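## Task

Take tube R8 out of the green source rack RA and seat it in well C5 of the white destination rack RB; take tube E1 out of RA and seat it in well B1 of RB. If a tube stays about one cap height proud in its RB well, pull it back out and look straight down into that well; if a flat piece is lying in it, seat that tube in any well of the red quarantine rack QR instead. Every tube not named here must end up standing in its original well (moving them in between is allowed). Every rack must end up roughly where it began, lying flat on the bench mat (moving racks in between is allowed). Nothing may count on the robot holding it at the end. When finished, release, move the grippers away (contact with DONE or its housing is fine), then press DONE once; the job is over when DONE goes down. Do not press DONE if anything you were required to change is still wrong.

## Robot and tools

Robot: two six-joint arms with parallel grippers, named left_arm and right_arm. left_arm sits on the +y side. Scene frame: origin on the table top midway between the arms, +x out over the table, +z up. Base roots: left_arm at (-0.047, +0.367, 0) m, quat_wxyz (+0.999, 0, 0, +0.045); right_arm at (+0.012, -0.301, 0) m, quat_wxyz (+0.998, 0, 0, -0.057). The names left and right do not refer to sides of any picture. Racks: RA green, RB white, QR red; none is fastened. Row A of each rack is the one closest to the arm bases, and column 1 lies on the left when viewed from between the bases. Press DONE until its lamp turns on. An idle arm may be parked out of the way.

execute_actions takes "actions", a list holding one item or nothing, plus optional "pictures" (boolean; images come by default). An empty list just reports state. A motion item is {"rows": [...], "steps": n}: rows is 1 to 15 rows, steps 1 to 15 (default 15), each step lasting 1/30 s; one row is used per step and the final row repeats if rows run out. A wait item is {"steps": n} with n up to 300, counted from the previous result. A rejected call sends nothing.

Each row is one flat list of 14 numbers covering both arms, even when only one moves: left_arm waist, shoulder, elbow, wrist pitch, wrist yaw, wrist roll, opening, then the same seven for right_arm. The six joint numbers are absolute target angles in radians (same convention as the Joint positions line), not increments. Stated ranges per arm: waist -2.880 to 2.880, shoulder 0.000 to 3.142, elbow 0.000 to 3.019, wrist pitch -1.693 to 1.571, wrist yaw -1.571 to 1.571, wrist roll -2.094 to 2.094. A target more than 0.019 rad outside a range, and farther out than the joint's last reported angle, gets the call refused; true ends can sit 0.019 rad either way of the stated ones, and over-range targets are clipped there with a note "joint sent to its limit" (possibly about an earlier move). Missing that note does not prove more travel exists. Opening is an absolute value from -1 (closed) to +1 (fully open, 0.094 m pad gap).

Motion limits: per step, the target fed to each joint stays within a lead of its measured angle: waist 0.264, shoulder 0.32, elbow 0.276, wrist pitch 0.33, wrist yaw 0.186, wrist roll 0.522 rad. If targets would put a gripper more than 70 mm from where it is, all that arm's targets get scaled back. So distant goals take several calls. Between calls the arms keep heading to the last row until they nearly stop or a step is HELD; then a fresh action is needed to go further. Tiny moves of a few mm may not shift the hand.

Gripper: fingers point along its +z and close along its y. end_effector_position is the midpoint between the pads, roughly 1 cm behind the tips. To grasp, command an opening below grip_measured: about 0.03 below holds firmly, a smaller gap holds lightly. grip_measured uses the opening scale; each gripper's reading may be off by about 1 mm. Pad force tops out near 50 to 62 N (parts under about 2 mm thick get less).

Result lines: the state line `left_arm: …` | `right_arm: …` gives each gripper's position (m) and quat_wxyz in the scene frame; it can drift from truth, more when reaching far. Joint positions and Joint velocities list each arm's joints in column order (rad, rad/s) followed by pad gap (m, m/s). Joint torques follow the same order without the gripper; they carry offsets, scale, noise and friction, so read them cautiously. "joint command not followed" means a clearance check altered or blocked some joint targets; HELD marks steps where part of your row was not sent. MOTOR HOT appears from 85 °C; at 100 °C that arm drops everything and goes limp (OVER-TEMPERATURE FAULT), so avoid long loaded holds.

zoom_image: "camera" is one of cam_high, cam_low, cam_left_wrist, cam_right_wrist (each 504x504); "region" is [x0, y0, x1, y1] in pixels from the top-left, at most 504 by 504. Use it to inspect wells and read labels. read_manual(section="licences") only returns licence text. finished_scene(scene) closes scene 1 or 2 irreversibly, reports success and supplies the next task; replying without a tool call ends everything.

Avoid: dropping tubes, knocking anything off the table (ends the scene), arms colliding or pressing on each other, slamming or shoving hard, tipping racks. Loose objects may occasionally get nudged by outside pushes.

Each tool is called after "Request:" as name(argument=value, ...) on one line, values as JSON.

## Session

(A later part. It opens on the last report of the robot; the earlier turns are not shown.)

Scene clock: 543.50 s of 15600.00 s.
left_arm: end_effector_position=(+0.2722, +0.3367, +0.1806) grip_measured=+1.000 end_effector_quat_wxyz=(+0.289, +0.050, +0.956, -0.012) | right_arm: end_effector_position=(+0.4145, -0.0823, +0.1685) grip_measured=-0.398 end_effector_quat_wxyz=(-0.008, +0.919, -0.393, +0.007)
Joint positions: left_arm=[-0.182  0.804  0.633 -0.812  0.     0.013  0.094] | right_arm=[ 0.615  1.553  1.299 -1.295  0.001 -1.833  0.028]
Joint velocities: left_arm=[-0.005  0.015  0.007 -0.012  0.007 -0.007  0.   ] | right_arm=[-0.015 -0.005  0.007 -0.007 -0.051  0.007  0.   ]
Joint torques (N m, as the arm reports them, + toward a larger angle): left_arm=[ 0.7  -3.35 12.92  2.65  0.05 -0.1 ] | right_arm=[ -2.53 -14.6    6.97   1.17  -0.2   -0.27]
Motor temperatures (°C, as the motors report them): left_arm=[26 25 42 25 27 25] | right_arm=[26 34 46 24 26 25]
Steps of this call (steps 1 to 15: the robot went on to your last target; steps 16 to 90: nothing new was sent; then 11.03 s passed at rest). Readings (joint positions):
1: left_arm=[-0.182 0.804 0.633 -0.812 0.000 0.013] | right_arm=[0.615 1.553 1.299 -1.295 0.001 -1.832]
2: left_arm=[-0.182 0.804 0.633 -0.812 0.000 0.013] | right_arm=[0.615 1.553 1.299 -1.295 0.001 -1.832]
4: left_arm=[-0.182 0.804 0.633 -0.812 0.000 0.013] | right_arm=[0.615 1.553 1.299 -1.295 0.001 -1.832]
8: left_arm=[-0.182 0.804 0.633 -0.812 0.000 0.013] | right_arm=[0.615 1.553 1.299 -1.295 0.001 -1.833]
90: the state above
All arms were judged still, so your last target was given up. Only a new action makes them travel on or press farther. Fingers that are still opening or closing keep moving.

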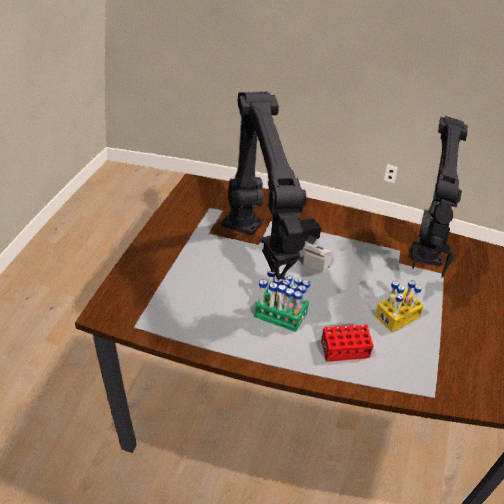

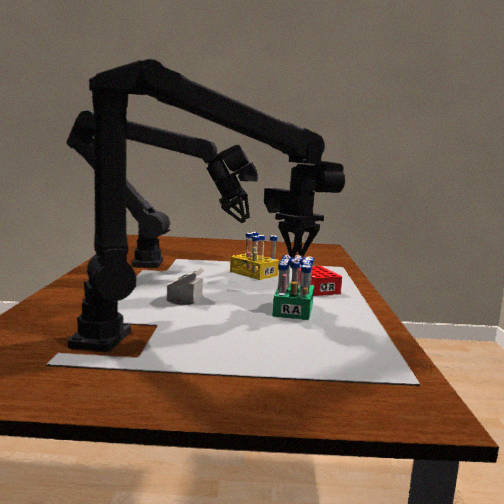

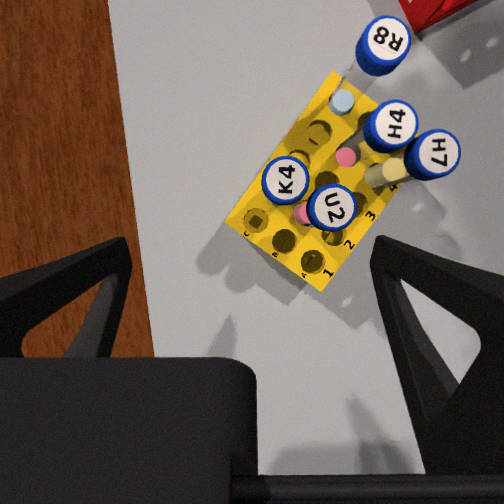

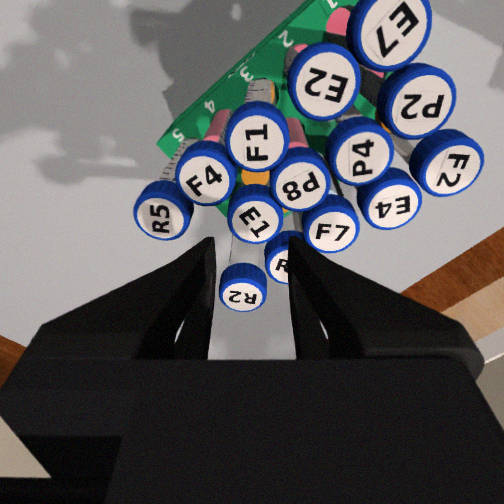

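Request:
execute_actions(actions=[{"rows":[
[-0.182,0.811,0.692,-0.798,0,0,1,0.611,1.538,1.2967,-1.2787,0,-1.842,-0.40],
[-0.178,0.810,0.692,-0.799,0,0,1,0.613,1.540,1.2967,-1.2787,0,-1.834,-0.40],
[-0.170,0.809,0.691,-0.799,0,0,1,0.615,1.543,1.2967,-1.2787,0,-1.824,-0.40],
[-0.160,0.807,0.690,-0.800,0,0,1,0.618,1.546,1.2967,-1.2787,0,-1.812,-0.40],
[-0.147,0.805,0.689,-0.801,0,0,1,0.620,1.549,1.2967,-1.2787,0,-1.799,-0.40],
[-0.131,0.802,0.688,-0.803,0,0,1,0.622,1.552,1.2967,-1.2787,0,-1.785,-0.40],
[-0.113,0.799,0.686,-0.805,0,0,1,0.624,1.555,1.2967,-1.2787,0,-1.771,-0.40],
[-0.093,0.796,0.685,-0.807,0,0,1,0.626,1.557,1.2967,-1.2787,0,-1.757,-0.40],
[-0.071,0.792,0.683,-0.809,0,0,1,0.627,1.559,1.2967,-1.2787,0,-1.744,-0.40],
[-0.047,0.788,0.681,-0.811,0,0,1,0.628,1.560,1.2967,-1.2787,0,-1.732,-0.40],
[-0.021,0.784,0.679,-0.813,0,0,1,0.629,1.561,1.2967,-1.2787,0,-1.721,-0.40],
[0.006,0.779,0.676,-0.816,0,0,1,0.630,1.562,1.2967,-1.2787,0,-1.712,-0.40],
[0.035,0.774,0.674,-0.819,0,0,1,0.6305,1.563,1.2967,-1.2787,0,-1.705,-0.40],
[0.065,0.769,0.671,-0.821,0,0,1,0.631,1.563,1.2967,-1.2787,0,-1.701,-0.40],
[0.097,0.764,0.669,-0.824,0,0,1,0.631,1.563,1.2967,-1.2787,0,-1.700,-0.40]
],"steps":15}], pictures=false)

Request:
execute_actions(actions=[{"rows":[
[0.130,0.759,0.666,-0.828,0,0,1,0.631,1.5632,1.2963,-1.2782,0,-1.700,-0.40],
[0.163,0.753,0.663,-0.831,0,0,1,0.631,1.5635,1.2958,-1.2775,0,-1.700,-0.40],
[0.198,0.747,0.660,-0.834,0,0,1,0.631,1.5638,1.2951,-1.2766,0,-1.700,-0.40],
[0.233,0.741,0.657,-0.837,0,0,1,0.631,1.5642,1.2943,-1.2755,0,-1.700,-0.40],
[0.268,0.736,0.654,-0.841,0,0,1,0.631,1.5646,1.2934,-1.2743,0,-1.700,-0.40],
[0.304,0.730,0.651,-0.844,0,0,1,0.631,1.5651,1.2924,-1.2730,0,-1.700,-0.40],
[0.340,0.724,0.648,-0.847,0,0,1,0.631,1.5656,1.2914,-1.2717,0,-1.700,-0.40],
[0.376,0.717,0.645,-0.851,0,0,1,0.631,1.5661,1.2904,-1.2703,0,-1.700,-0.40],
[0.412,0.711,0.642,-0.854,0,0,1,0.631,1.5666,1.2894,-1.2690,0,-1.700,-0.40],
[0.448,0.705,0.639,-0.857,0,0,1,0.631,1.5671,1.2884,-1.2677,0,-1.700,-0.40],
[0.483,0.700,0.636,-0.861,0,0,1,0.631,1.5676,1.2874,-1.2664,0,-1.700,-0.40],
[0.518,0.694,0.633,-0.864,0,0,1,0.631,1.5681,1.2864,-1.2650,0,-1.700,-0.40],
[0.553,0.688,0.630,-0.867,0,0,1,0.631,1.5686,1.2854,-1.2637,0,-1.700,-0.40],
[0.586,0.682,0.627,-0.870,0,0,1,0.631,1.5690,1.2844,-1.2624,0,-1.700,-0.40],
[0.619,0.677,0.624,-0.874,0,0,1,0.631,1.5695,1.2834,-1.2611,0,-1.700,-0.40]
],"steps":15}], pictures=false)

Request:
execute_actions(actions=[{"rows":[
[0.651,0.672,0.621,-0.877,0,0,1,0.631,1.5700,1.2824,-1.2597,0,-1.700,-0.40],
[0.681,0.667,0.619,-0.879,0,0,1,0.631,1.5705,1.2814,-1.2584,0,-1.700,-0.40],
[0.710,0.662,0.616,-0.882,0,0,1,0.631,1.5710,1.2804,-1.2571,0,-1.700,-0.40],
[0.737,0.657,0.614,-0.885,0,0,1,0.631,1.5715,1.2794,-1.2558,0,-1.700,-0.40],
[0.763,0.653,0.612,-0.887,0,0,1,0.631,1.5720,1.2784,-1.2544,0,-1.700,-0.40],
[0.787,0.649,0.610,-0.889,0,0,1,0.631,1.5724,1.2774,-1.2531,0,-1.700,-0.40],
[0.809,0.645,0.608,-0.891,0,0,1,0.631,1.5729,1.2764,-1.2518,0,-1.700,-0.40],
[0.829,0.642,0.606,-0.893,0,0,1,0.631,1.5734,1.2754,-1.2505,0,-1.700,-0.40],
[0.847,0.639,0.604,-0.895,0,0,1,0.631,1.5738,1.2745,-1.2493,0,-1.700,-0.40],
[0.863,0.636,0.603,-0.897,0,0,1,0.631,1.5742,1.2737,-1.2482,0,-1.700,-0.40],
[0.876,0.634,0.602,-0.898,0,0,1,0.631,1.5745,1.2730,-1.2473,0,-1.700,-0.40],
[0.886,0.632,0.601,-0.899,0,0,1,0.631,1.5748,1.2725,-1.2466,0,-1.700,-0.40],
[0.894,0.631,0.601,-0.899,0,0,1,0.631,1.5750,1.2722,-1.2462,0,-1.700,-0.40],
[0.898,0.630,0.600,-0.900,0,0,1,0.631,1.5750,1.2721,-1.2461,0,-1.700,-0.40],
[0.900,0.630,0.600,-0.900,0,0,1,0.631,1.5750,1.2721,-1.2461,0,-1.700,-0.40]
],"steps":15}], pictures=false)

Request:
execute_actions(actions=[{"steps":12}])

Request:
zoom_image(camera="cam_right_wrist", region=[170, 140, 370, 330])

Scene clock: 616.47 s of 15600.00 s.
left_arm: end_effector_position=(+0.2702, +0.4043, +0.1869) grip_measured=+1.000 end_effector_quat_wxyz=(+0.299, -0.051, +0.953, +0.020) | right_arm: end_effector_position=(+0.4139, -0.0813, +0.1685) grip_measured=-0.398 end_effector_quat_wxyz=(-0.008, +0.901, -0.433, +0.007)
Joint positions: left_arm=[ 0.029  0.783  0.633 -0.812  0.     0.013  0.094] | right_arm=[ 0.618  1.553  1.299 -1.295  0.001 -1.743  0.028]
Joint velocities: left_arm=[ 0.904 -0.171  0.012  0.007 -0.081  0.007  0.   ] | right_arm=[ 0.015 -0.005  0.002 -0.002 -0.051  0.256 -0.001]
Joint torques (N m, as the arm reports them, + toward a larger angle): left_arm=[ 0.94 -4.03 11.28  1.44  0.04 -0.11] | right_arm=[ -1.61 -12.32   6.96   1.16  -0.2   -0.01]
Motor temperatures (°C, as the motors report them): left_arm=[26 25 46 25 27 25] | right_arm=[26 33 45 24 26 25]
Steps of this call (steps 1 to 90: nothing new was sent; then 69.47 s passed at rest; steps 91 to 105: all 15 steps of this action). Readings (joint positions):
91: left_arm=[-0.182 0.804 0.633 -0.812 0.000 0.013] | right_arm=[0.615 1.553 1.299 -1.295 0.001 -1.833]
92: left_arm=[-0.182 0.804 0.633 -0.812 0.000 0.013] | right_arm=[0.615 1.553 1.299 -1.295 0.001 -1.833]
94: left_arm=[-0.182 0.804 0.633 -0.812 0.000 0.013] | right_arm=[0.615 1.553 1.299 -1.295 0.001 -1.832]
98: left_arm=[-0.147 0.804 0.633 -0.812 0.000 0.013] | right_arm=[0.615 1.553 1.299 -1.295 0.001 -1.808]
105: the state above

Scene clock: 616.97 s of 15600.00 s.
left_arm: end_effector_position=(+0.1976, +0.5489, +0.2068) grip_measured=+1.000 end_effector_quat_wxyz=(+0.305, -0.293, +0.900, +0.103) | right_arm: end_effector_position=(+0.4145, -0.0799, +0.1657) grip_measured=-0.398 end_effector_quat_wxyz=(-0.012, +0.895, -0.445, +0.009)
Joint positions: left_arm=[ 0.551  0.693  0.633 -0.855  0.     0.013  0.094] | right_arm=[ 0.62   1.553  1.291 -1.28   0.001 -1.714  0.028]
Joint velocities: left_arm=[ 1.011 -0.171 -0.012 -0.09  -0.007 -0.022  0.   ] | right_arm=[-0.005  0.015 -0.037  0.027  0.066 -0.037 -0.   ]
Joint torques (N m, as the arm reports them, + toward a larger angle): left_arm=[ 0.78 -2.78  8.43  1.5   0.05 -0.1 ] | right_arm=[ -1.29 -12.04   6.78   1.19  -0.21  -0.02]
Motor temperatures (°C, as the motors report them): left_arm=[26 25 45 25 27 25] | right_arm=[26 33 45 24 26 25]
Steps of this call (steps 1 to 15: all 15 steps of this action). Readings (joint positions):
1: left_arm=[0.060 0.777 0.633 -0.813 0.000 0.013] | right_arm=[0.618 1.553 1.299 -1.295 0.001 -1.737]
2: left_arm=[0.092 0.771 0.633 -0.815 0.000 0.013] | right_arm=[0.619 1.553 1.299 -1.295 0.001 -1.732]
4: left_arm=[0.160 0.759 0.633 -0.819 0.000 0.013] | right_arm=[0.620 1.553 1.299 -1.295 0.001 -1.725]
8: left_arm=[0.301 0.735 0.633 -0.832 0.000 0.013] | right_arm=[0.620 1.553 1.299 -1.290 0.001 -1.718]
15: the state above

Scene clock: 617.47 s of 15600.00 s.
left_arm: end_effector_position=(+0.1160, +0.6070, +0.2079) grip_measured=+1.000 end_effector_quat_wxyz=(+0.286, -0.438, +0.838, +0.154) | right_arm: end_effector_position=(+0.4142, -0.0801, +0.1577) grip_measured=-0.398 end_effector_quat_wxyz=(-0.010, +0.895, -0.445, +0.008)
Joint positions: left_arm=[ 0.886  0.637  0.615 -0.888  0.     0.013  0.094] | right_arm=[ 0.62   1.56   1.278 -1.263  0.001 -1.713  0.028]
Joint velocities: left_arm=[ 0.151 -0.024 -0.022 -0.012  0.051 -0.022  0.   ] | right_arm=[ 0.005 -0.005 -0.012  0.017 -0.007 -0.037 -0.   ]
Joint torques (N m, as the arm reports them, + toward a larger angle): left_arm=[ 0.65 -2.23  8.27  1.63  0.06 -0.12] | right_arm=[ -1.19 -11.83   6.56   1.14  -0.2    0.  ]
Motor temperatures (°C, as the motors report them): left_arm=[26 25 45 25 27 25] | right_arm=[26 33 45 24 26 25]
Steps of this call (steps 1 to 15: all 15 steps of this action). Readings (joint positions):
1: left_arm=[0.585 0.688 0.633 -0.858 0.000 0.013] | right_arm=[0.620 1.553 1.290 -1.279 0.001 -1.714]
2: left_arm=[0.617 0.682 0.633 -0.862 0.000 0.013] | right_arm=[0.620 1.554 1.289 -1.278 0.001 -1.714]
4: left_arm=[0.679 0.672 0.633 -0.867 0.000 0.013] | right_arm=[0.620 1.555 1.287 -1.275 0.001 -1.714]
8: left_arm=[0.784 0.653 0.628 -0.876 0.000 0.013] | right_arm=[0.620 1.557 1.283 -1.270 0.001 -1.714]
15: the state above

Scene clock: 617.87 s of 15600.00 s.
left_arm: end_effector_position=(+0.1145, +0.6076, +0.2078) grip_measured=+1.000 end_effector_quat_wxyz=(+0.285, -0.441, +0.837, +0.155) | right_arm: end_effector_position=(+0.4143, -0.0800, +0.1574) grip_measured=-0.398 end_effector_quat_wxyz=(-0.010, +0.895, -0.445, +0.008)
Joint positions: left_arm=[ 0.891  0.636  0.615 -0.889  0.     0.013  0.094] | right_arm=[ 0.62   1.561  1.278 -1.263  0.001 -1.713  0.028]
Joint velocities: left_arm=[-0.005  0.005  0.002  0.012 -0.007  0.007  0.   ] | right_arm=[-0.015  0.005  0.002  0.002 -0.066 -0.037  0.001]
Joint torques (N m, as the arm reports them, + toward a larger angle): left_arm=[ 0.69 -2.4   8.09  1.57  0.08 -0.08] | right_arm=[ -1.19 -12.12   6.7    1.18  -0.2    0.  ]
Motor temperatures (°C, as the motors report them): left_arm=[26 25 45 25 27 25] | right_arm=[26 33 45 24 26 25]
Steps of this call (steps 1 to 12: the robot went on to your last target). Readings (joint positions):
1: left_arm=[0.890 0.636 0.615 -0.889 0.000 0.013] | right_arm=[0.620 1.561 1.278 -1.263 0.001 -1.713]
2: left_arm=[0.891 0.636 0.615 -0.889 0.000 0.013] | right_arm=[0.620 1.561 1.278 -1.263 0.001 -1.713]
4: left_arm=[0.891 0.636 0.615 -0.889 0.000 0.013] | right_arm=[0.620 1.561 1.278 -1.263 0.001 -1.713]
8: left_arm=[0.891 0.636 0.615 -0.889 0.000 0.013] | right_arm=[0.620 1.561 1.278 -1.263 0.001 -1.713]
12: the state above

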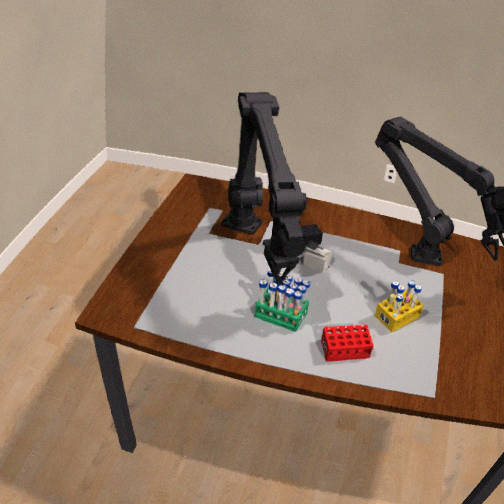

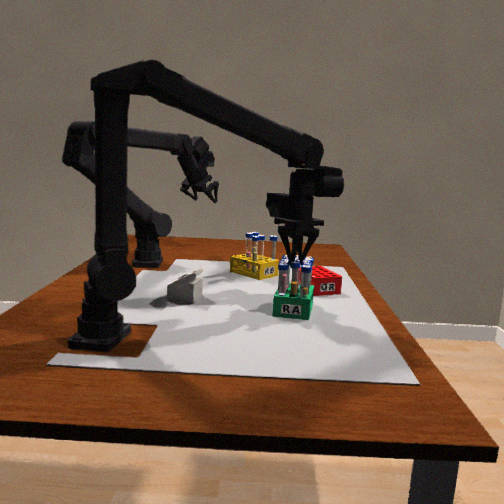

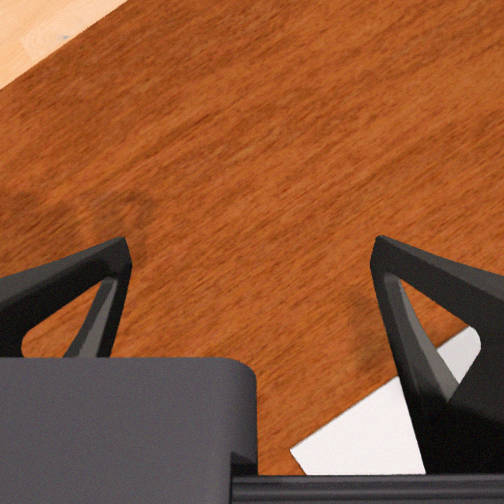

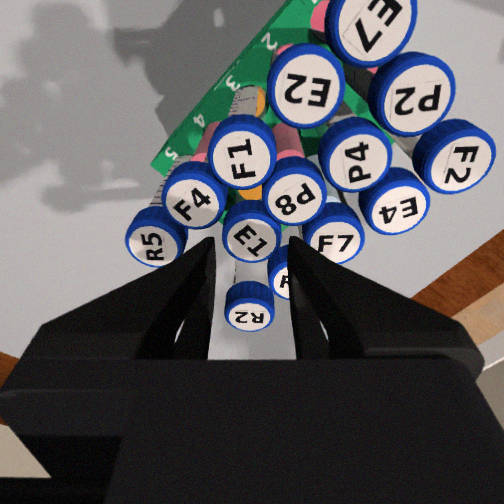

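Region (170, 140, 370, 330) of cam_right_wrist's 504x504 image, scaled by 2.520, with more detail than that image has; it fills the top 479 rows of this view, and the rest is white.

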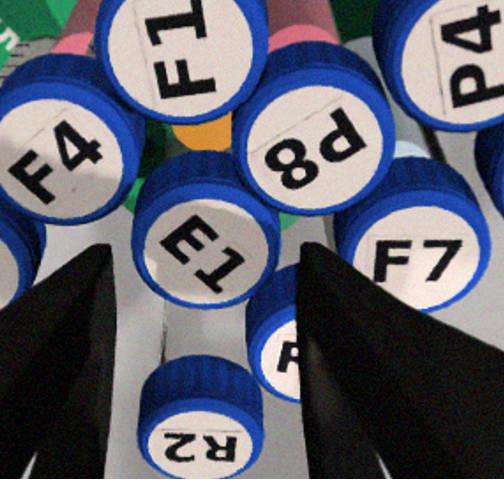

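Request:
execute_actions(actions=[{"rows":[
[0.9,0.63,0.6,-0.9,0,0,1,0.631,1.5750,1.2721,-1.2461,0,-1.700,-0.41],
[0.9,0.63,0.6,-0.9,0,0,1,0.631,1.5750,1.2721,-1.2461,0,-1.700,-0.42],
[0.9,0.63,0.6,-0.9,0,0,1,0.631,1.5752,1.2717,-1.2457,0,-1.700,-0.43],
[0.9,0.63,0.6,-0.9,0,0,1,0.631,1.5755,1.2710,-1.2450,0,-1.700,-0.44],
[0.9,0.63,0.6,-0.9,0,0,1,0.631,1.5758,1.2702,-1.2440,0,-1.700,-0.44],
[0.9,0.63,0.6,-0.9,0,0,1,0.631,1.5762,1.2693,-1.2428,0,-1.700,-0.44],
[0.9,0.63,0.6,-0.9,0,0,1,0.631,1.5766,1.2683,-1.2415,0,-1.700,-0.44],
[0.9,0.63,0.6,-0.9,0,0,1,0.631,1.5770,1.2673,-1.2402,0,-1.700,-0.44],
[0.9,0.63,0.6,-0.9,0,0,1,0.631,1.5774,1.2663,-1.2389,0,-1.700,-0.44],
[0.9,0.63,0.6,-0.9,0,0,1,0.631,1.5778,1.2653,-1.2376,0,-1.700,-0.44],
[0.9,0.63,0.6,-0.9,0,0,1,0.631,1.5782,1.2643,-1.2363,0,-1.700,-0.44],
[0.9,0.63,0.6,-0.9,0,0,1,0.631,1.5786,1.2633,-1.2350,0,-1.700,-0.44],
[0.9,0.63,0.6,-0.9,0,0,1,0.631,1.5790,1.2623,-1.2337,0,-1.700,-0.44],
[0.9,0.63,0.6,-0.9,0,0,1,0.631,1.5794,1.2613,-1.2324,0,-1.700,-0.44],
[0.9,0.63,0.6,-0.9,0,0,1,0.631,1.5798,1.2603,-1.2311,0,-1.700,-0.44]
],"steps":15}], pictures=false)

Request:
execute_actions(actions=[{"rows":[
[0.9,0.63,0.6,-0.9,0,0,1,0.631,1.5802,1.2593,-1.2297,0,-1.700,-0.44],
[0.9,0.63,0.6,-0.9,0,0,1,0.631,1.5806,1.2583,-1.2283,0,-1.700,-0.44],
[0.9,0.63,0.6,-0.9,0,0,1,0.631,1.5810,1.2573,-1.2269,0,-1.700,-0.44],
[0.9,0.63,0.6,-0.9,0,0,1,0.631,1.5814,1.2563,-1.2255,0,-1.700,-0.44],
[0.9,0.63,0.6,-0.9,0,0,1,0.631,1.5818,1.2553,-1.2241,0,-1.700,-0.44],
[0.9,0.63,0.6,-0.9,0,0,1,0.631,1.5822,1.2543,-1.2227,0,-1.700,-0.44],
[0.9,0.63,0.6,-0.9,0,0,1,0.631,1.5826,1.2533,-1.2213,0,-1.700,-0.44],
[0.9,0.63,0.6,-0.9,0,0,1,0.631,1.5830,1.2523,-1.2199,0,-1.700,-0.44],
[0.9,0.63,0.6,-0.9,0,0,1,0.631,1.5834,1.2513,-1.2185,0,-1.700,-0.44],
[0.9,0.63,0.6,-0.9,0,0,1,0.631,1.5838,1.2503,-1.2172,0,-1.700,-0.44],
[0.9,0.63,0.6,-0.9,0,0,1,0.631,1.5841,1.2494,-1.2160,0,-1.700,-0.44],
[0.9,0.63,0.6,-0.9,0,0,1,0.631,1.5843,1.2487,-1.2151,0,-1.700,-0.44],
[0.9,0.63,0.6,-0.9,0,0,1,0.631,1.5845,1.2483,-1.2146,0,-1.700,-0.44],
[0.9,0.63,0.6,-0.9,0,0,1,0.631,1.5845,1.2481,-1.2144,0,-1.700,-0.44],
[0.9,0.63,0.6,-0.9,0,0,1,0.631,1.5845,1.2481,-1.2144,0,-1.700,-0.44]
],"steps":15}], pictures=false)

Request:
execute_actions(actions=[{"steps":10}])

Request:
zoom_image(camera="cam_right_wrist", region=[170, 150, 370, 340])

Scene clock: 636.33 s of 15600.00 s.
left_arm: end_effector_position=(+0.1145, +0.6076, +0.2078) grip_measured=+1.000 end_effector_quat_wxyz=(+0.285, -0.441, +0.837, +0.155) | right_arm: end_effector_position=(+0.4140, -0.0802, +0.1529) grip_measured=-0.438 end_effector_quat_wxyz=(-0.010, +0.895, -0.445, +0.008)
Joint positions: left_arm=[ 0.891  0.636  0.615 -0.889  0.     0.013  0.094] | right_arm=[ 0.62   1.563  1.268 -1.25   0.001 -1.713  0.026]
Joint velocities: left_arm=[-0.005 -0.005  0.002  0.007  0.037 -0.037  0.   ] | right_arm=[-0.005  0.005 -0.027  0.032 -0.037 -0.007  0.   ]
Joint torques (N m, as the arm reports them, + toward a larger angle): left_arm=[ 0.73 -2.23  8.07  1.46  0.06 -0.1 ] | right_arm=[ -1.16 -12.25   6.79   1.33  -0.2    0.  ]
Motor temperatures (°C, as the motors report them): left_arm=[26 25 41 25 27 25] | right_arm=[26 32 45 24 26 25]
Steps of this call (steps 1 to 15: the robot went on to your last target; steps 16 to 90: nothing new was sent; then 14.97 s passed at rest; steps 91 to 105: all 15 steps of this action). Readings (joint positions):
91: left_arm=[0.891 0.636 0.615 -0.889 0.000 0.013] | right_arm=[0.620 1.561 1.278 -1.263 0.001 -1.713]
92: left_arm=[0.891 0.636 0.615 -0.889 0.000 0.013] | right_arm=[0.620 1.561 1.278 -1.263 0.001 -1.713]
94: left_arm=[0.891 0.636 0.615 -0.889 0.000 0.013] | right_arm=[0.620 1.561 1.278 -1.263 0.001 -1.713]
98: left_arm=[0.891 0.636 0.615 -0.889 0.000 0.013] | right_arm=[0.620 1.561 1.278 -1.260 0.001 -1.713]
105: the state above

Scene clock: 636.83 s of 15600.00 s.
left_arm: end_effector_position=(+0.1145, +0.6076, +0.2078) grip_measured=+1.000 end_effector_quat_wxyz=(+0.285, -0.441, +0.837, +0.155) | right_arm: end_effector_position=(+0.4138, -0.0803, +0.1454) grip_measured=-0.438 end_effector_quat_wxyz=(-0.010, +0.895, -0.445, +0.007)
Joint positions: left_arm=[ 0.891  0.636  0.615 -0.889  0.     0.013  0.094] | right_arm=[ 0.62   1.569  1.254 -1.232  0.001 -1.713  0.026]
Joint velocities: left_arm=[-0.015 -0.005  0.002 -0.007  0.066 -0.051  0.   ] | right_arm=[-0.005  0.015 -0.027  0.017 -0.022 -0.051 -0.   ]
Joint torques (N m, as the arm reports them, + toward a larger angle): left_arm=[ 1.21 -2.36  8.21  1.57  0.02 -0.08] | right_arm=[ -1.22 -12.17   6.7    1.22  -0.2    0.  ]
Motor temperatures (°C, as the motors report them): left_arm=[26 25 41 25 27 25] | right_arm=[26 32 45 24 26 25]
Steps of this call (steps 1 to 15: all 15 steps of this action). Readings (joint positions):
1: left_arm=[0.891 0.636 0.615 -0.889 0.000 0.013] | right_arm=[0.620 1.564 1.267 -1.249 0.001 -1.713]
2: left_arm=[0.891 0.636 0.615 -0.889 0.000 0.013] | right_arm=[0.620 1.565 1.266 -1.248 0.001 -1.713]
4: left_arm=[0.891 0.636 0.615 -0.889 0.000 0.013] | right_arm=[0.620 1.566 1.263 -1.245 0.001 -1.713]
8: left_arm=[0.891 0.636 0.615 -0.889 0.000 0.013] | right_arm=[0.620 1.567 1.260 -1.239 0.001 -1.713]
15: the state above

Scene clock: 637.17 s of 15600.00 s.
left_arm: end_effector_position=(+0.1145, +0.6076, +0.2078) grip_measured=+1.000 end_effector_quat_wxyz=(+0.285, -0.441, +0.837, +0.155) | right_arm: end_effector_position=(+0.4138, -0.0803, +0.1449) grip_measured=-0.438 end_effector_quat_wxyz=(-0.010, +0.895, -0.445, +0.007)
Joint positions: left_arm=[ 0.891  0.636  0.615 -0.889  0.     0.013  0.094] | right_arm=[ 0.62   1.57   1.254 -1.231  0.001 -1.713  0.026]
Joint velocities: left_arm=[ 0.005  0.005  0.002 -0.007 -0.051 -0.007  0.   ] | right_arm=[-0.005 -0.005 -0.007  0.002  0.037 -0.037 -0.   ]
Joint torques (N m, as the arm reports them, + toward a larger angle): left_arm=[ 0.88 -2.5   8.09  1.5   0.05 -0.11] | right_arm=[ -1.15 -12.01   6.56   1.18  -0.2    0.  ]
Motor temperatures (°C, as the motors report them): left_arm=[26 25 41 25 27 25] | right_arm=[26 32 45 24 26 25]
Steps of this call (steps 1 to 10: the robot went on to your last target). Readings (joint positions):
1: left_arm=[0.891 0.636 0.615 -0.889 0.000 0.013] | right_arm=[0.620 1.569 1.254 -1.231 0.001 -1.713]
2: left_arm=[0.891 0.636 0.615 -0.889 0.000 0.013] | right_arm=[0.620 1.570 1.254 -1.231 0.001 -1.713]
4: left_arm=[0.891 0.636 0.615 -0.889 0.000 0.013] | right_arm=[0.620 1.570 1.254 -1.231 0.001 -1.713]
8: left_arm=[0.891 0.636 0.615 -0.889 0.000 0.013] | right_arm=[0.620 1.570 1.254 -1.231 0.001 -1.713]
10: the state above

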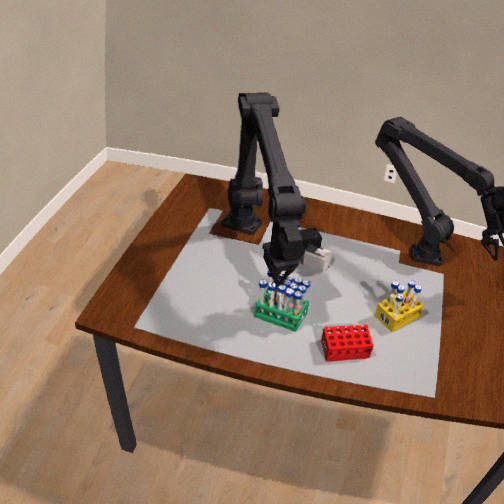

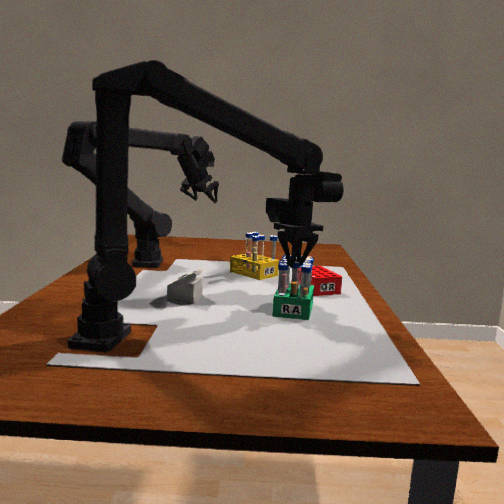

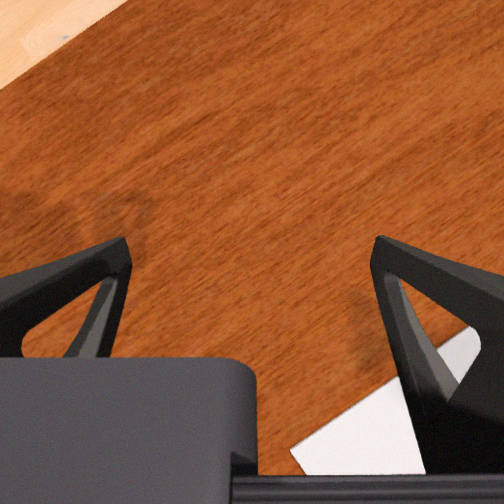

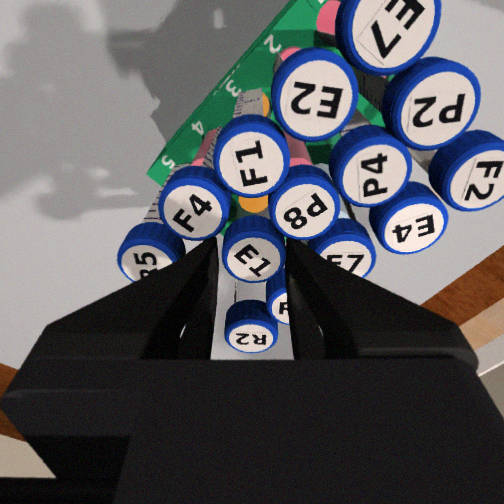

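Region (170, 150, 370, 340) of cam_right_wrist's 504x504 image, scaled by 2.520, with more detail than that image has; it fills the top 479 rows of this view, and the rest is white.

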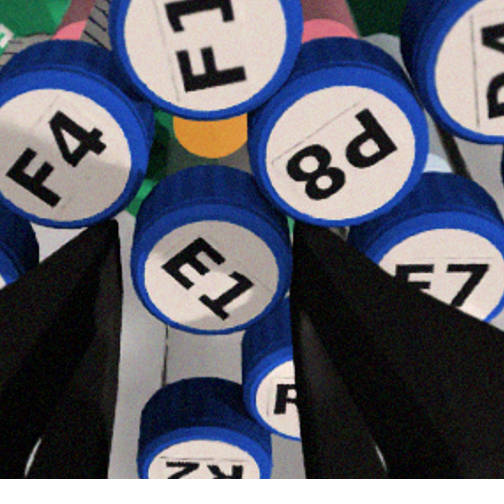

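Request:
execute_actions(actions=[{"rows":[
[0.9,0.63,0.6,-0.9,0,0,1,0.629,1.5845,1.2481,-1.2144,0,-1.702,-0.455],
[0.9,0.63,0.6,-0.9,0,0,1,0.627,1.5830,1.2500,-1.2160,0,-1.704,-0.470],
[0.9,0.63,0.6,-0.9,0,0,1,0.625,1.5810,1.2530,-1.2180,0,-1.706,-0.485],
[0.9,0.63,0.6,-0.9,0,0,1,0.623,1.5790,1.2570,-1.2200,0,-1.708,-0.500],
[0.9,0.63,0.6,-0.9,0,0,1,0.621,1.5770,1.2610,-1.2220,0,-1.710,-0.513],
[0.9,0.63,0.6,-0.9,0,0,1,0.620,1.5750,1.2650,-1.2240,0,-1.712,-0.525],
[0.9,0.63,0.6,-0.9,0,0,1,0.620,1.5730,1.2690,-1.2260,0,-1.713,-0.535],
[0.9,0.63,0.6,-0.9,0,0,1,0.620,1.5710,1.2730,-1.2280,0,-1.713,-0.544],
[0.9,0.63,0.6,-0.9,0,0,1,0.620,1.5700,1.2770,-1.2300,0,-1.713,-0.552],
[0.9,0.63,0.6,-0.9,0,0,1,0.620,1.5700,1.2800,-1.2310,0,-1.713,-0.560],
[0.9,0.63,0.6,-0.9,0,0,1,0.620,1.5700,1.2800,-1.2310,0,-1.713,-0.567],
[0.9,0.63,0.6,-0.9,0,0,1,0.620,1.5700,1.2800,-1.2310,0,-1.713,-0.573],
[0.9,0.63,0.6,-0.9,0,0,1,0.620,1.5700,1.2800,-1.2310,0,-1.713,-0.577],
[0.9,0.63,0.6,-0.9,0,0,1,0.620,1.5700,1.2800,-1.2310,0,-1.713,-0.577],
[0.9,0.63,0.6,-0.9,0,0,1,0.620,1.5700,1.2800,-1.2310,0,-1.713,-0.577]
],"steps":15}], pictures=false)

Request:
execute_actions(actions=[{"rows":[
[0.9,0.63,0.6,-0.9,0,0,1,0.620,1.5670,1.2850,-1.2340,0,-1.713,-0.577],
[0.9,0.63,0.6,-0.9,0,0,1,0.620,1.5630,1.2910,-1.2375,0,-1.713,-0.577],
[0.9,0.63,0.6,-0.9,0,0,1,0.620,1.5590,1.2970,-1.2410,0,-1.713,-0.577],
[0.9,0.63,0.6,-0.9,0,0,1,0.620,1.5560,1.3020,-1.2440,0,-1.713,-0.577],
[0.9,0.63,0.6,-0.9,0,0,1,0.620,1.5535,1.3060,-1.2460,0,-1.713,-0.577],
[0.9,0.63,0.6,-0.9,0,0,1,0.620,1.5518,1.3094,-1.2475,0,-1.713,-0.577],
[0.9,0.63,0.6,-0.9,0,0,1,0.620,1.5513,1.3104,-1.2491,0,-1.713,-0.577],
[0.9,0.63,0.6,-0.9,0,0,1,0.620,1.5505,1.3122,-1.2516,0,-1.713,-0.577],
[0.9,0.63,0.6,-0.9,0,0,1,0.620,1.5495,1.3146,-1.2551,0,-1.713,-0.577],
[0.9,0.63,0.6,-0.9,0,0,1,0.620,1.5481,1.3176,-1.2595,0,-1.713,-0.577],
[0.9,0.63,0.6,-0.9,0,0,1,0.620,1.5465,1.3212,-1.2647,0,-1.713,-0.577],
[0.9,0.63,0.6,-0.9,0,0,1,0.620,1.5448,1.3255,-1.2707,0,-1.713,-0.577],
[0.9,0.63,0.6,-0.9,0,0,1,0.620,1.5428,1.3302,-1.2775,0,-1.713,-0.577],
[0.9,0.63,0.6,-0.9,0,0,1,0.620,1.5407,1.3356,-1.2849,0,-1.713,-0.577],
[0.9,0.63,0.6,-0.9,0,0,1,0.620,1.5385,1.3414,-1.2930,0,-1.713,-0.577]
],"steps":15}], pictures=false)

Request:
execute_actions(actions=[{"rows":[
[0.9,0.63,0.6,-0.9,0,0,1,0.620,1.5362,1.3478,-1.3017,0,-1.713,-0.577],
[0.9,0.63,0.6,-0.9,0,0,1,0.620,1.5338,1.3546,-1.3110,0,-1.713,-0.577],
[0.9,0.63,0.6,-0.9,0,0,1,0.620,1.5314,1.3620,-1.3208,0,-1.713,-0.577],
[0.9,0.63,0.6,-0.9,0,0,1,0.620,1.5289,1.3697,-1.3309,0,-1.713,-0.577],
[0.9,0.63,0.6,-0.9,0,0,1,0.620,1.5265,1.3780,-1.3416,0,-1.713,-0.577],
[0.9,0.63,0.6,-0.9,0,0,1,0.620,1.5241,1.3865,-1.3526,0,-1.713,-0.577],
[0.9,0.63,0.6,-0.9,0,0,1,0.620,1.5218,1.3955,-1.3638,0,-1.713,-0.577],
[0.9,0.63,0.6,-0.9,0,0,1,0.620,1.5196,1.4048,-1.3754,0,-1.713,-0.577],
[0.9,0.63,0.6,-0.9,0,0,1,0.620,1.5174,1.4144,-1.3872,0,-1.713,-0.577],
[0.9,0.63,0.6,-0.9,0,0,1,0.620,1.5154,1.4243,-1.3991,0,-1.713,-0.577],
[0.9,0.63,0.6,-0.9,0,0,1,0.620,1.5135,1.4345,-1.4112,0,-1.713,-0.577],
[0.9,0.63,0.6,-0.9,0,0,1,0.620,1.5117,1.4448,-1.4233,0,-1.713,-0.577],
[0.9,0.63,0.6,-0.9,0,0,1,0.620,1.5101,1.4554,-1.4355,0,-1.713,-0.577],
[0.9,0.63,0.6,-0.9,0,0,1,0.620,1.5086,1.4660,-1.4476,0,-1.713,-0.577],
[0.9,0.63,0.6,-0.9,0,0,1,0.620,1.5073,1.4768,-1.4597,0,-1.713,-0.577]
],"steps":15}], pictures=false)

Request:
execute_actions(actions=[{"rows":[
[0.9,0.63,0.6,-0.9,0,0,1,0.620,1.5061,1.4876,-1.4716,0,-1.713,-0.577],
[0.9,0.63,0.6,-0.9,0,0,1,0.620,1.5051,1.4983,-1.4834,0,-1.713,-0.577],
[0.9,0.63,0.6,-0.9,0,0,1,0.620,1.5043,1.5091,-1.4950,0,-1.713,-0.577],
[0.9,0.63,0.6,-0.9,0,0,1,0.620,1.5036,1.5196,-1.5062,0,-1.713,-0.577],
[0.9,0.63,0.6,-0.9,0,0,1,0.620,1.5030,1.5301,-1.5172,0,-1.713,-0.577],
[0.9,0.63,0.6,-0.9,0,0,1,0.620,1.5026,1.5403,-1.5279,0,-1.713,-0.577],
[0.9,0.63,0.6,-0.9,0,0,1,0.620,1.5023,1.5502,-1.5380,0,-1.713,-0.577],
[0.9,0.63,0.6,-0.9,0,0,1,0.620,1.5021,1.5598,-1.5478,0,-1.713,-0.577],
[0.9,0.63,0.6,-0.9,0,0,1,0.620,1.5020,1.5690,-1.5571,0,-1.713,-0.577],
[0.9,0.63,0.6,-0.9,0,0,1,0.620,1.5020,1.5777,-1.5658,0,-1.713,-0.577],
[0.9,0.63,0.6,-0.9,0,0,1,0.620,1.5020,1.5858,-1.5739,0,-1.713,-0.577],
[0.9,0.63,0.6,-0.9,0,0,1,0.620,1.5020,1.5934,-1.5813,0,-1.713,-0.577],
[0.9,0.63,0.6,-0.9,0,0,1,0.620,1.5020,1.6003,-1.5881,0,-1.713,-0.577],
[0.9,0.63,0.6,-0.9,0,0,1,0.620,1.5020,1.6065,-1.5941,0,-1.713,-0.577],
[0.9,0.63,0.6,-0.9,0,0,1,0.620,1.5020,1.6119,-1.5993,0,-1.713,-0.577]
],"steps":15}], pictures=false)

Request:
execute_actions(actions=[{"rows":[
[0.9,0.63,0.6,-0.9,0,0,1,0.620,1.5020,1.6165,-1.6037,0,-1.713,-0.577],
[0.9,0.63,0.6,-0.9,0,0,1,0.620,1.5020,1.6201,-1.6072,0,-1.713,-0.577],
[0.9,0.63,0.6,-0.9,0,0,1,0.620,1.5020,1.6228,-1.6097,0,-1.713,-0.577],
[0.9,0.63,0.6,-0.9,0,0,1,0.620,1.5020,1.6244,-1.6113,0,-1.713,-0.577],
[0.9,0.63,0.6,-0.9,0,0,1,0.620,1.5020,1.6250,-1.6118,0,-1.713,-0.577]
],"steps":13}])

Scene clock: 717.93 s of 15600.00 s.
left_arm: end_effector_position=(+0.1145, +0.6076, +0.2078) grip_measured=+1.000 end_effector_quat_wxyz=(+0.285, -0.441, +0.837, +0.155) | right_arm: end_effector_position=(+0.4138, -0.0803, +0.1449) grip_measured=-0.551 end_effector_quat_wxyz=(-0.010, +0.895, -0.445, +0.007)
Joint positions: left_arm=[ 0.891  0.636  0.615 -0.889  0.     0.013  0.094] | right_arm=[ 0.62   1.57   1.254 -1.231  0.001 -1.713  0.021]
Joint velocities: left_arm=[-0.005 -0.005  0.002 -0.012 -0.037  0.022  0.   ] | right_arm=[-0.005 -0.005  0.012 -0.012 -0.007  0.007  0.001]
Joint torques (N m, as the arm reports them, + toward a larger angle): left_arm=[ 0.68 -2.53  8.11  1.38  0.04 -0.1 ] | right_arm=[ -2.05 -13.29   8.8    0.3   -0.2   -0.13]
Motor temperatures (°C, as the motors report them): left_arm=[26 25 40 25 27 25] | right_arm=[26 32 44 24 26 25]
Steps of this call (steps 1 to 15: the robot went on to your last target; steps 16 to 90: nothing new was sent; then 77.27 s passed at rest; steps 91 to 105: all 15 steps of this action). Readings (joint positions):
91: left_arm=[0.891 0.636 0.615 -0.889 0.000 0.013] | right_arm=[0.620 1.570 1.254 -1.231 0.001 -1.713]
92: left_arm=[0.891 0.636 0.615 -0.889 0.000 0.013] | right_arm=[0.620 1.570 1.254 -1.231 0.001 -1.713]
94: left_arm=[0.891 0.636 0.615 -0.889 0.000 0.013] | right_arm=[0.620 1.570 1.254 -1.231 0.001 -1.713]
98: left_arm=[0.891 0.636 0.615 -0.889 0.000 0.013] | right_arm=[0.620 1.570 1.254 -1.231 0.001 -1.713]
105: the state above

Scene clock: 718.43 s of 15600.00 s.
left_arm: end_effector_position=(+0.1145, +0.6076, +0.2078) grip_measured=+1.000 end_effector_quat_wxyz=(+0.285, -0.441, +0.837, +0.155) | right_arm: end_effector_position=(+0.4135, -0.0805, +0.1526) grip_measured=-0.551 end_effector_quat_wxyz=(-0.006, +0.895, -0.445, +0.005)
Joint positions: left_arm=[ 0.891  0.636  0.615 -0.889  0.     0.013  0.094] | right_arm=[ 0.62   1.568  1.273 -1.261  0.001 -1.713  0.021]
Joint velocities: left_arm=[ 0.005 -0.005 -0.012 -0.012  0.022  0.007  0.   ] | right_arm=[-0.005 -0.044  0.129 -0.198  0.007 -0.037 -0.001]
Joint torques (N m, as the arm reports them, + toward a larger angle): left_arm=[ 1.19 -2.36  8.06  1.51  0.05 -0.09] | right_arm=[ -2.04 -15.34  11.19  -0.62  -0.19  -0.13]
Motor temperatures (°C, as the motors report them): left_arm=[26 25 40 25 27 25] | right_arm=[26 32 44 24 26 25]
Steps of this call (steps 1 to 15: all 15 steps of this action). Readings (joint positions):
1: left_arm=[0.891 0.636 0.615 -0.889 0.000 0.013] | right_arm=[0.620 1.570 1.254 -1.231 0.001 -1.713]
2: left_arm=[0.891 0.636 0.615 -0.889 0.000 0.013] | right_arm=[0.620 1.570 1.254 -1.231 0.001 -1.713]
4: left_arm=[0.891 0.636 0.615 -0.889 0.000 0.013] | right_arm=[0.620 1.570 1.254 -1.231 0.001 -1.713]
8: left_arm=[0.891 0.636 0.615 -0.889 0.000 0.013] | right_arm=[0.620 1.570 1.254 -1.232 0.001 -1.713]
15: the state above

Scene clock: 718.93 s of 15600.00 s.
left_arm: end_effector_position=(+0.1145, +0.6076, +0.2078) grip_measured=+1.000 end_effector_quat_wxyz=(+0.285, -0.441, +0.837, +0.155) | right_arm: end_effector_position=(+0.4135, -0.0805, +0.2161) grip_measured=-0.551 end_effector_quat_wxyz=(-0.008, +0.895, -0.445, +0.006)
Joint positions: left_arm=[ 0.891  0.636  0.615 -0.889  0.     0.013  0.094] | right_arm=[ 0.62   1.53   1.4   -1.42   0.001 -1.713  0.021]
Joint velocities: left_arm=[-0.015 -0.005 -0.002  0.007 -0.007  0.007  0.   ] | right_arm=[-0.005 -0.063  0.31  -0.369 -0.007  0.037 -0.   ]
Joint torques (N m, as the arm reports them, + toward a larger angle): left_arm=[ 0.84 -2.33  8.09  1.59  0.04 -0.09] | right_arm=[ -2.13 -14.79  11.34  -0.41  -0.2   -0.13]
Motor temperatures (°C, as the motors report them): left_arm=[26 25 40 25 27 25] | right_arm=[26 32 45 24 26 25]
Steps of this call (steps 1 to 15: all 15 steps of this action). Readings (joint positions):
1: left_arm=[0.891 0.636 0.615 -0.889 0.000 0.013] | right_arm=[0.620 1.567 1.278 -1.269 0.001 -1.713]
2: left_arm=[0.891 0.636 0.615 -0.889 0.000 0.013] | right_arm=[0.620 1.565 1.284 -1.277 0.001 -1.713]
4: left_arm=[0.891 0.636 0.615 -0.889 0.000 0.013] | right_arm=[0.620 1.560 1.297 -1.295 0.001 -1.713]
8: left_arm=[0.891 0.636 0.615 -0.889 0.000 0.013] | right_arm=[0.620 1.548 1.329 -1.338 0.001 -1.713]
15: the state above

Scene clock: 719.43 s of 15600.00 s.
left_arm: end_effector_position=(+0.1145, +0.6076, +0.2078) grip_measured=+1.000 end_effector_quat_wxyz=(+0.285, -0.441, +0.837, +0.155) | right_arm: end_effector_position=(+0.4137, -0.0804, +0.2747) grip_measured=-0.551 end_effector_quat_wxyz=(-0.009, +0.895, -0.445, +0.007)
Joint positions: left_arm=[ 0.891  0.636  0.615 -0.889  0.     0.013  0.094] | right_arm=[ 0.62   1.521  1.543 -1.571  0.001 -1.713  0.021]
Joint velocities: left_arm=[-0.005  0.005  0.022  0.007 -0.007 -0.022  0.   ] | right_arm=[-0.015 -0.015  0.188 -0.193 -0.037  0.037  0.001]
Joint torques (N m, as the arm reports them, + toward a larger angle): left_arm=[ 0.84 -2.46  8.1   1.56  0.04 -0.1 ] | right_arm=[ -2.12 -14.72  11.47  -0.47  -0.2   -0.13]
Motor temperatures (°C, as the motors report them): left_arm=[26 25 40 25 27 25] | right_arm=[26 32 45 24 26 25]
Steps of this call (steps 1 to 15: all 15 steps of this action). Readings (joint positions):
1: left_arm=[0.891 0.636 0.615 -0.889 0.000 0.013] | right_arm=[0.620 1.529 1.410 -1.432 0.001 -1.713]
2: left_arm=[0.891 0.636 0.615 -0.889 0.000 0.013] | right_arm=[0.620 1.527 1.421 -1.444 0.001 -1.713]
4: left_arm=[0.891 0.636 0.615 -0.889 0.000 0.013] | right_arm=[0.620 1.525 1.442 -1.467 0.001 -1.713]
8: left_arm=[0.891 0.636 0.615 -0.889 0.000 0.013] | right_arm=[0.620 1.523 1.484 -1.511 0.001 -1.713]
15: the state above

Scene clock: 719.87 s of 15600.00 s.
left_arm: end_effector_position=(+0.1145, +0.6076, +0.2078) grip_measured=+1.000 end_effector_quat_wxyz=(+0.285, -0.441, +0.837, +0.155) | right_arm: end_effector_position=(+0.4129, -0.0808, +0.2847) grip_measured=-0.551 end_effector_quat_wxyz=(-0.009, +0.895, -0.445, +0.007)
Joint positions: left_arm=[ 0.891  0.636  0.615 -0.889  0.     0.013  0.094] | right_arm=[ 0.62   1.52   1.567 -1.596  0.001 -1.713  0.021]
Joint velocities: left_arm=[ 0.005 -0.015 -0.007 -0.017  0.007 -0.051  0.   ] | right_arm=[-0.005 -0.005  0.027  0.007 -0.037  0.037 -0.   ]
Joint torques (N m, as the arm reports them, + toward a larger angle): left_arm=[ 1.18 -2.29  8.07  1.57  0.06 -0.09] | right_arm=[ -2.06 -14.66  11.36  -0.4   -0.2   -0.13]
Motor temperatures (°C, as the motors report them): left_arm=[26 25 40 25 27 25] | right_arm=[26 32 45 24 26 25]
Steps of this call (steps 1 to 13: all 13 steps of this action). Readings (joint positions):
1: left_arm=[0.891 0.636 0.615 -0.889 0.000 0.013] | right_arm=[0.620 1.521 1.550 -1.577 0.001 -1.713]
2: left_arm=[0.891 0.636 0.615 -0.889 0.000 0.013] | right_arm=[0.620 1.521 1.554 -1.582 0.001 -1.713]
4: left_arm=[0.891 0.636 0.615 -0.889 0.000 0.013] | right_arm=[0.620 1.521 1.563 -1.590 0.001 -1.713]
8: left_arm=[0.891 0.636 0.615 -0.889 0.000 0.013] | right_arm=[0.620 1.520 1.567 -1.596 0.001 -1.713]
13: the state above

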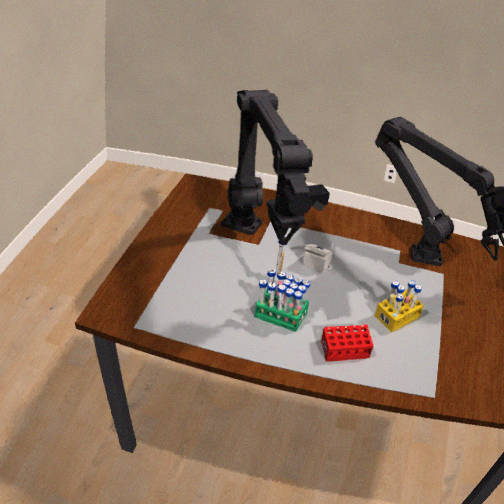

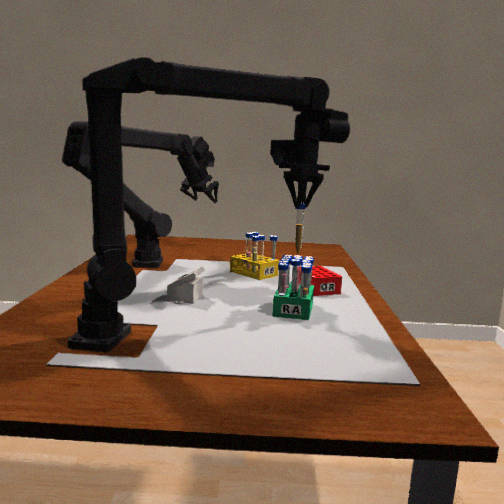

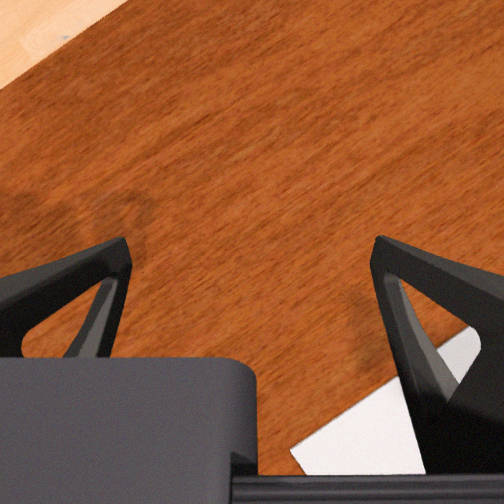

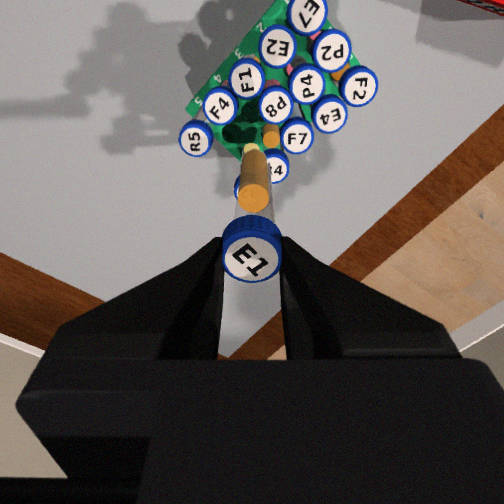

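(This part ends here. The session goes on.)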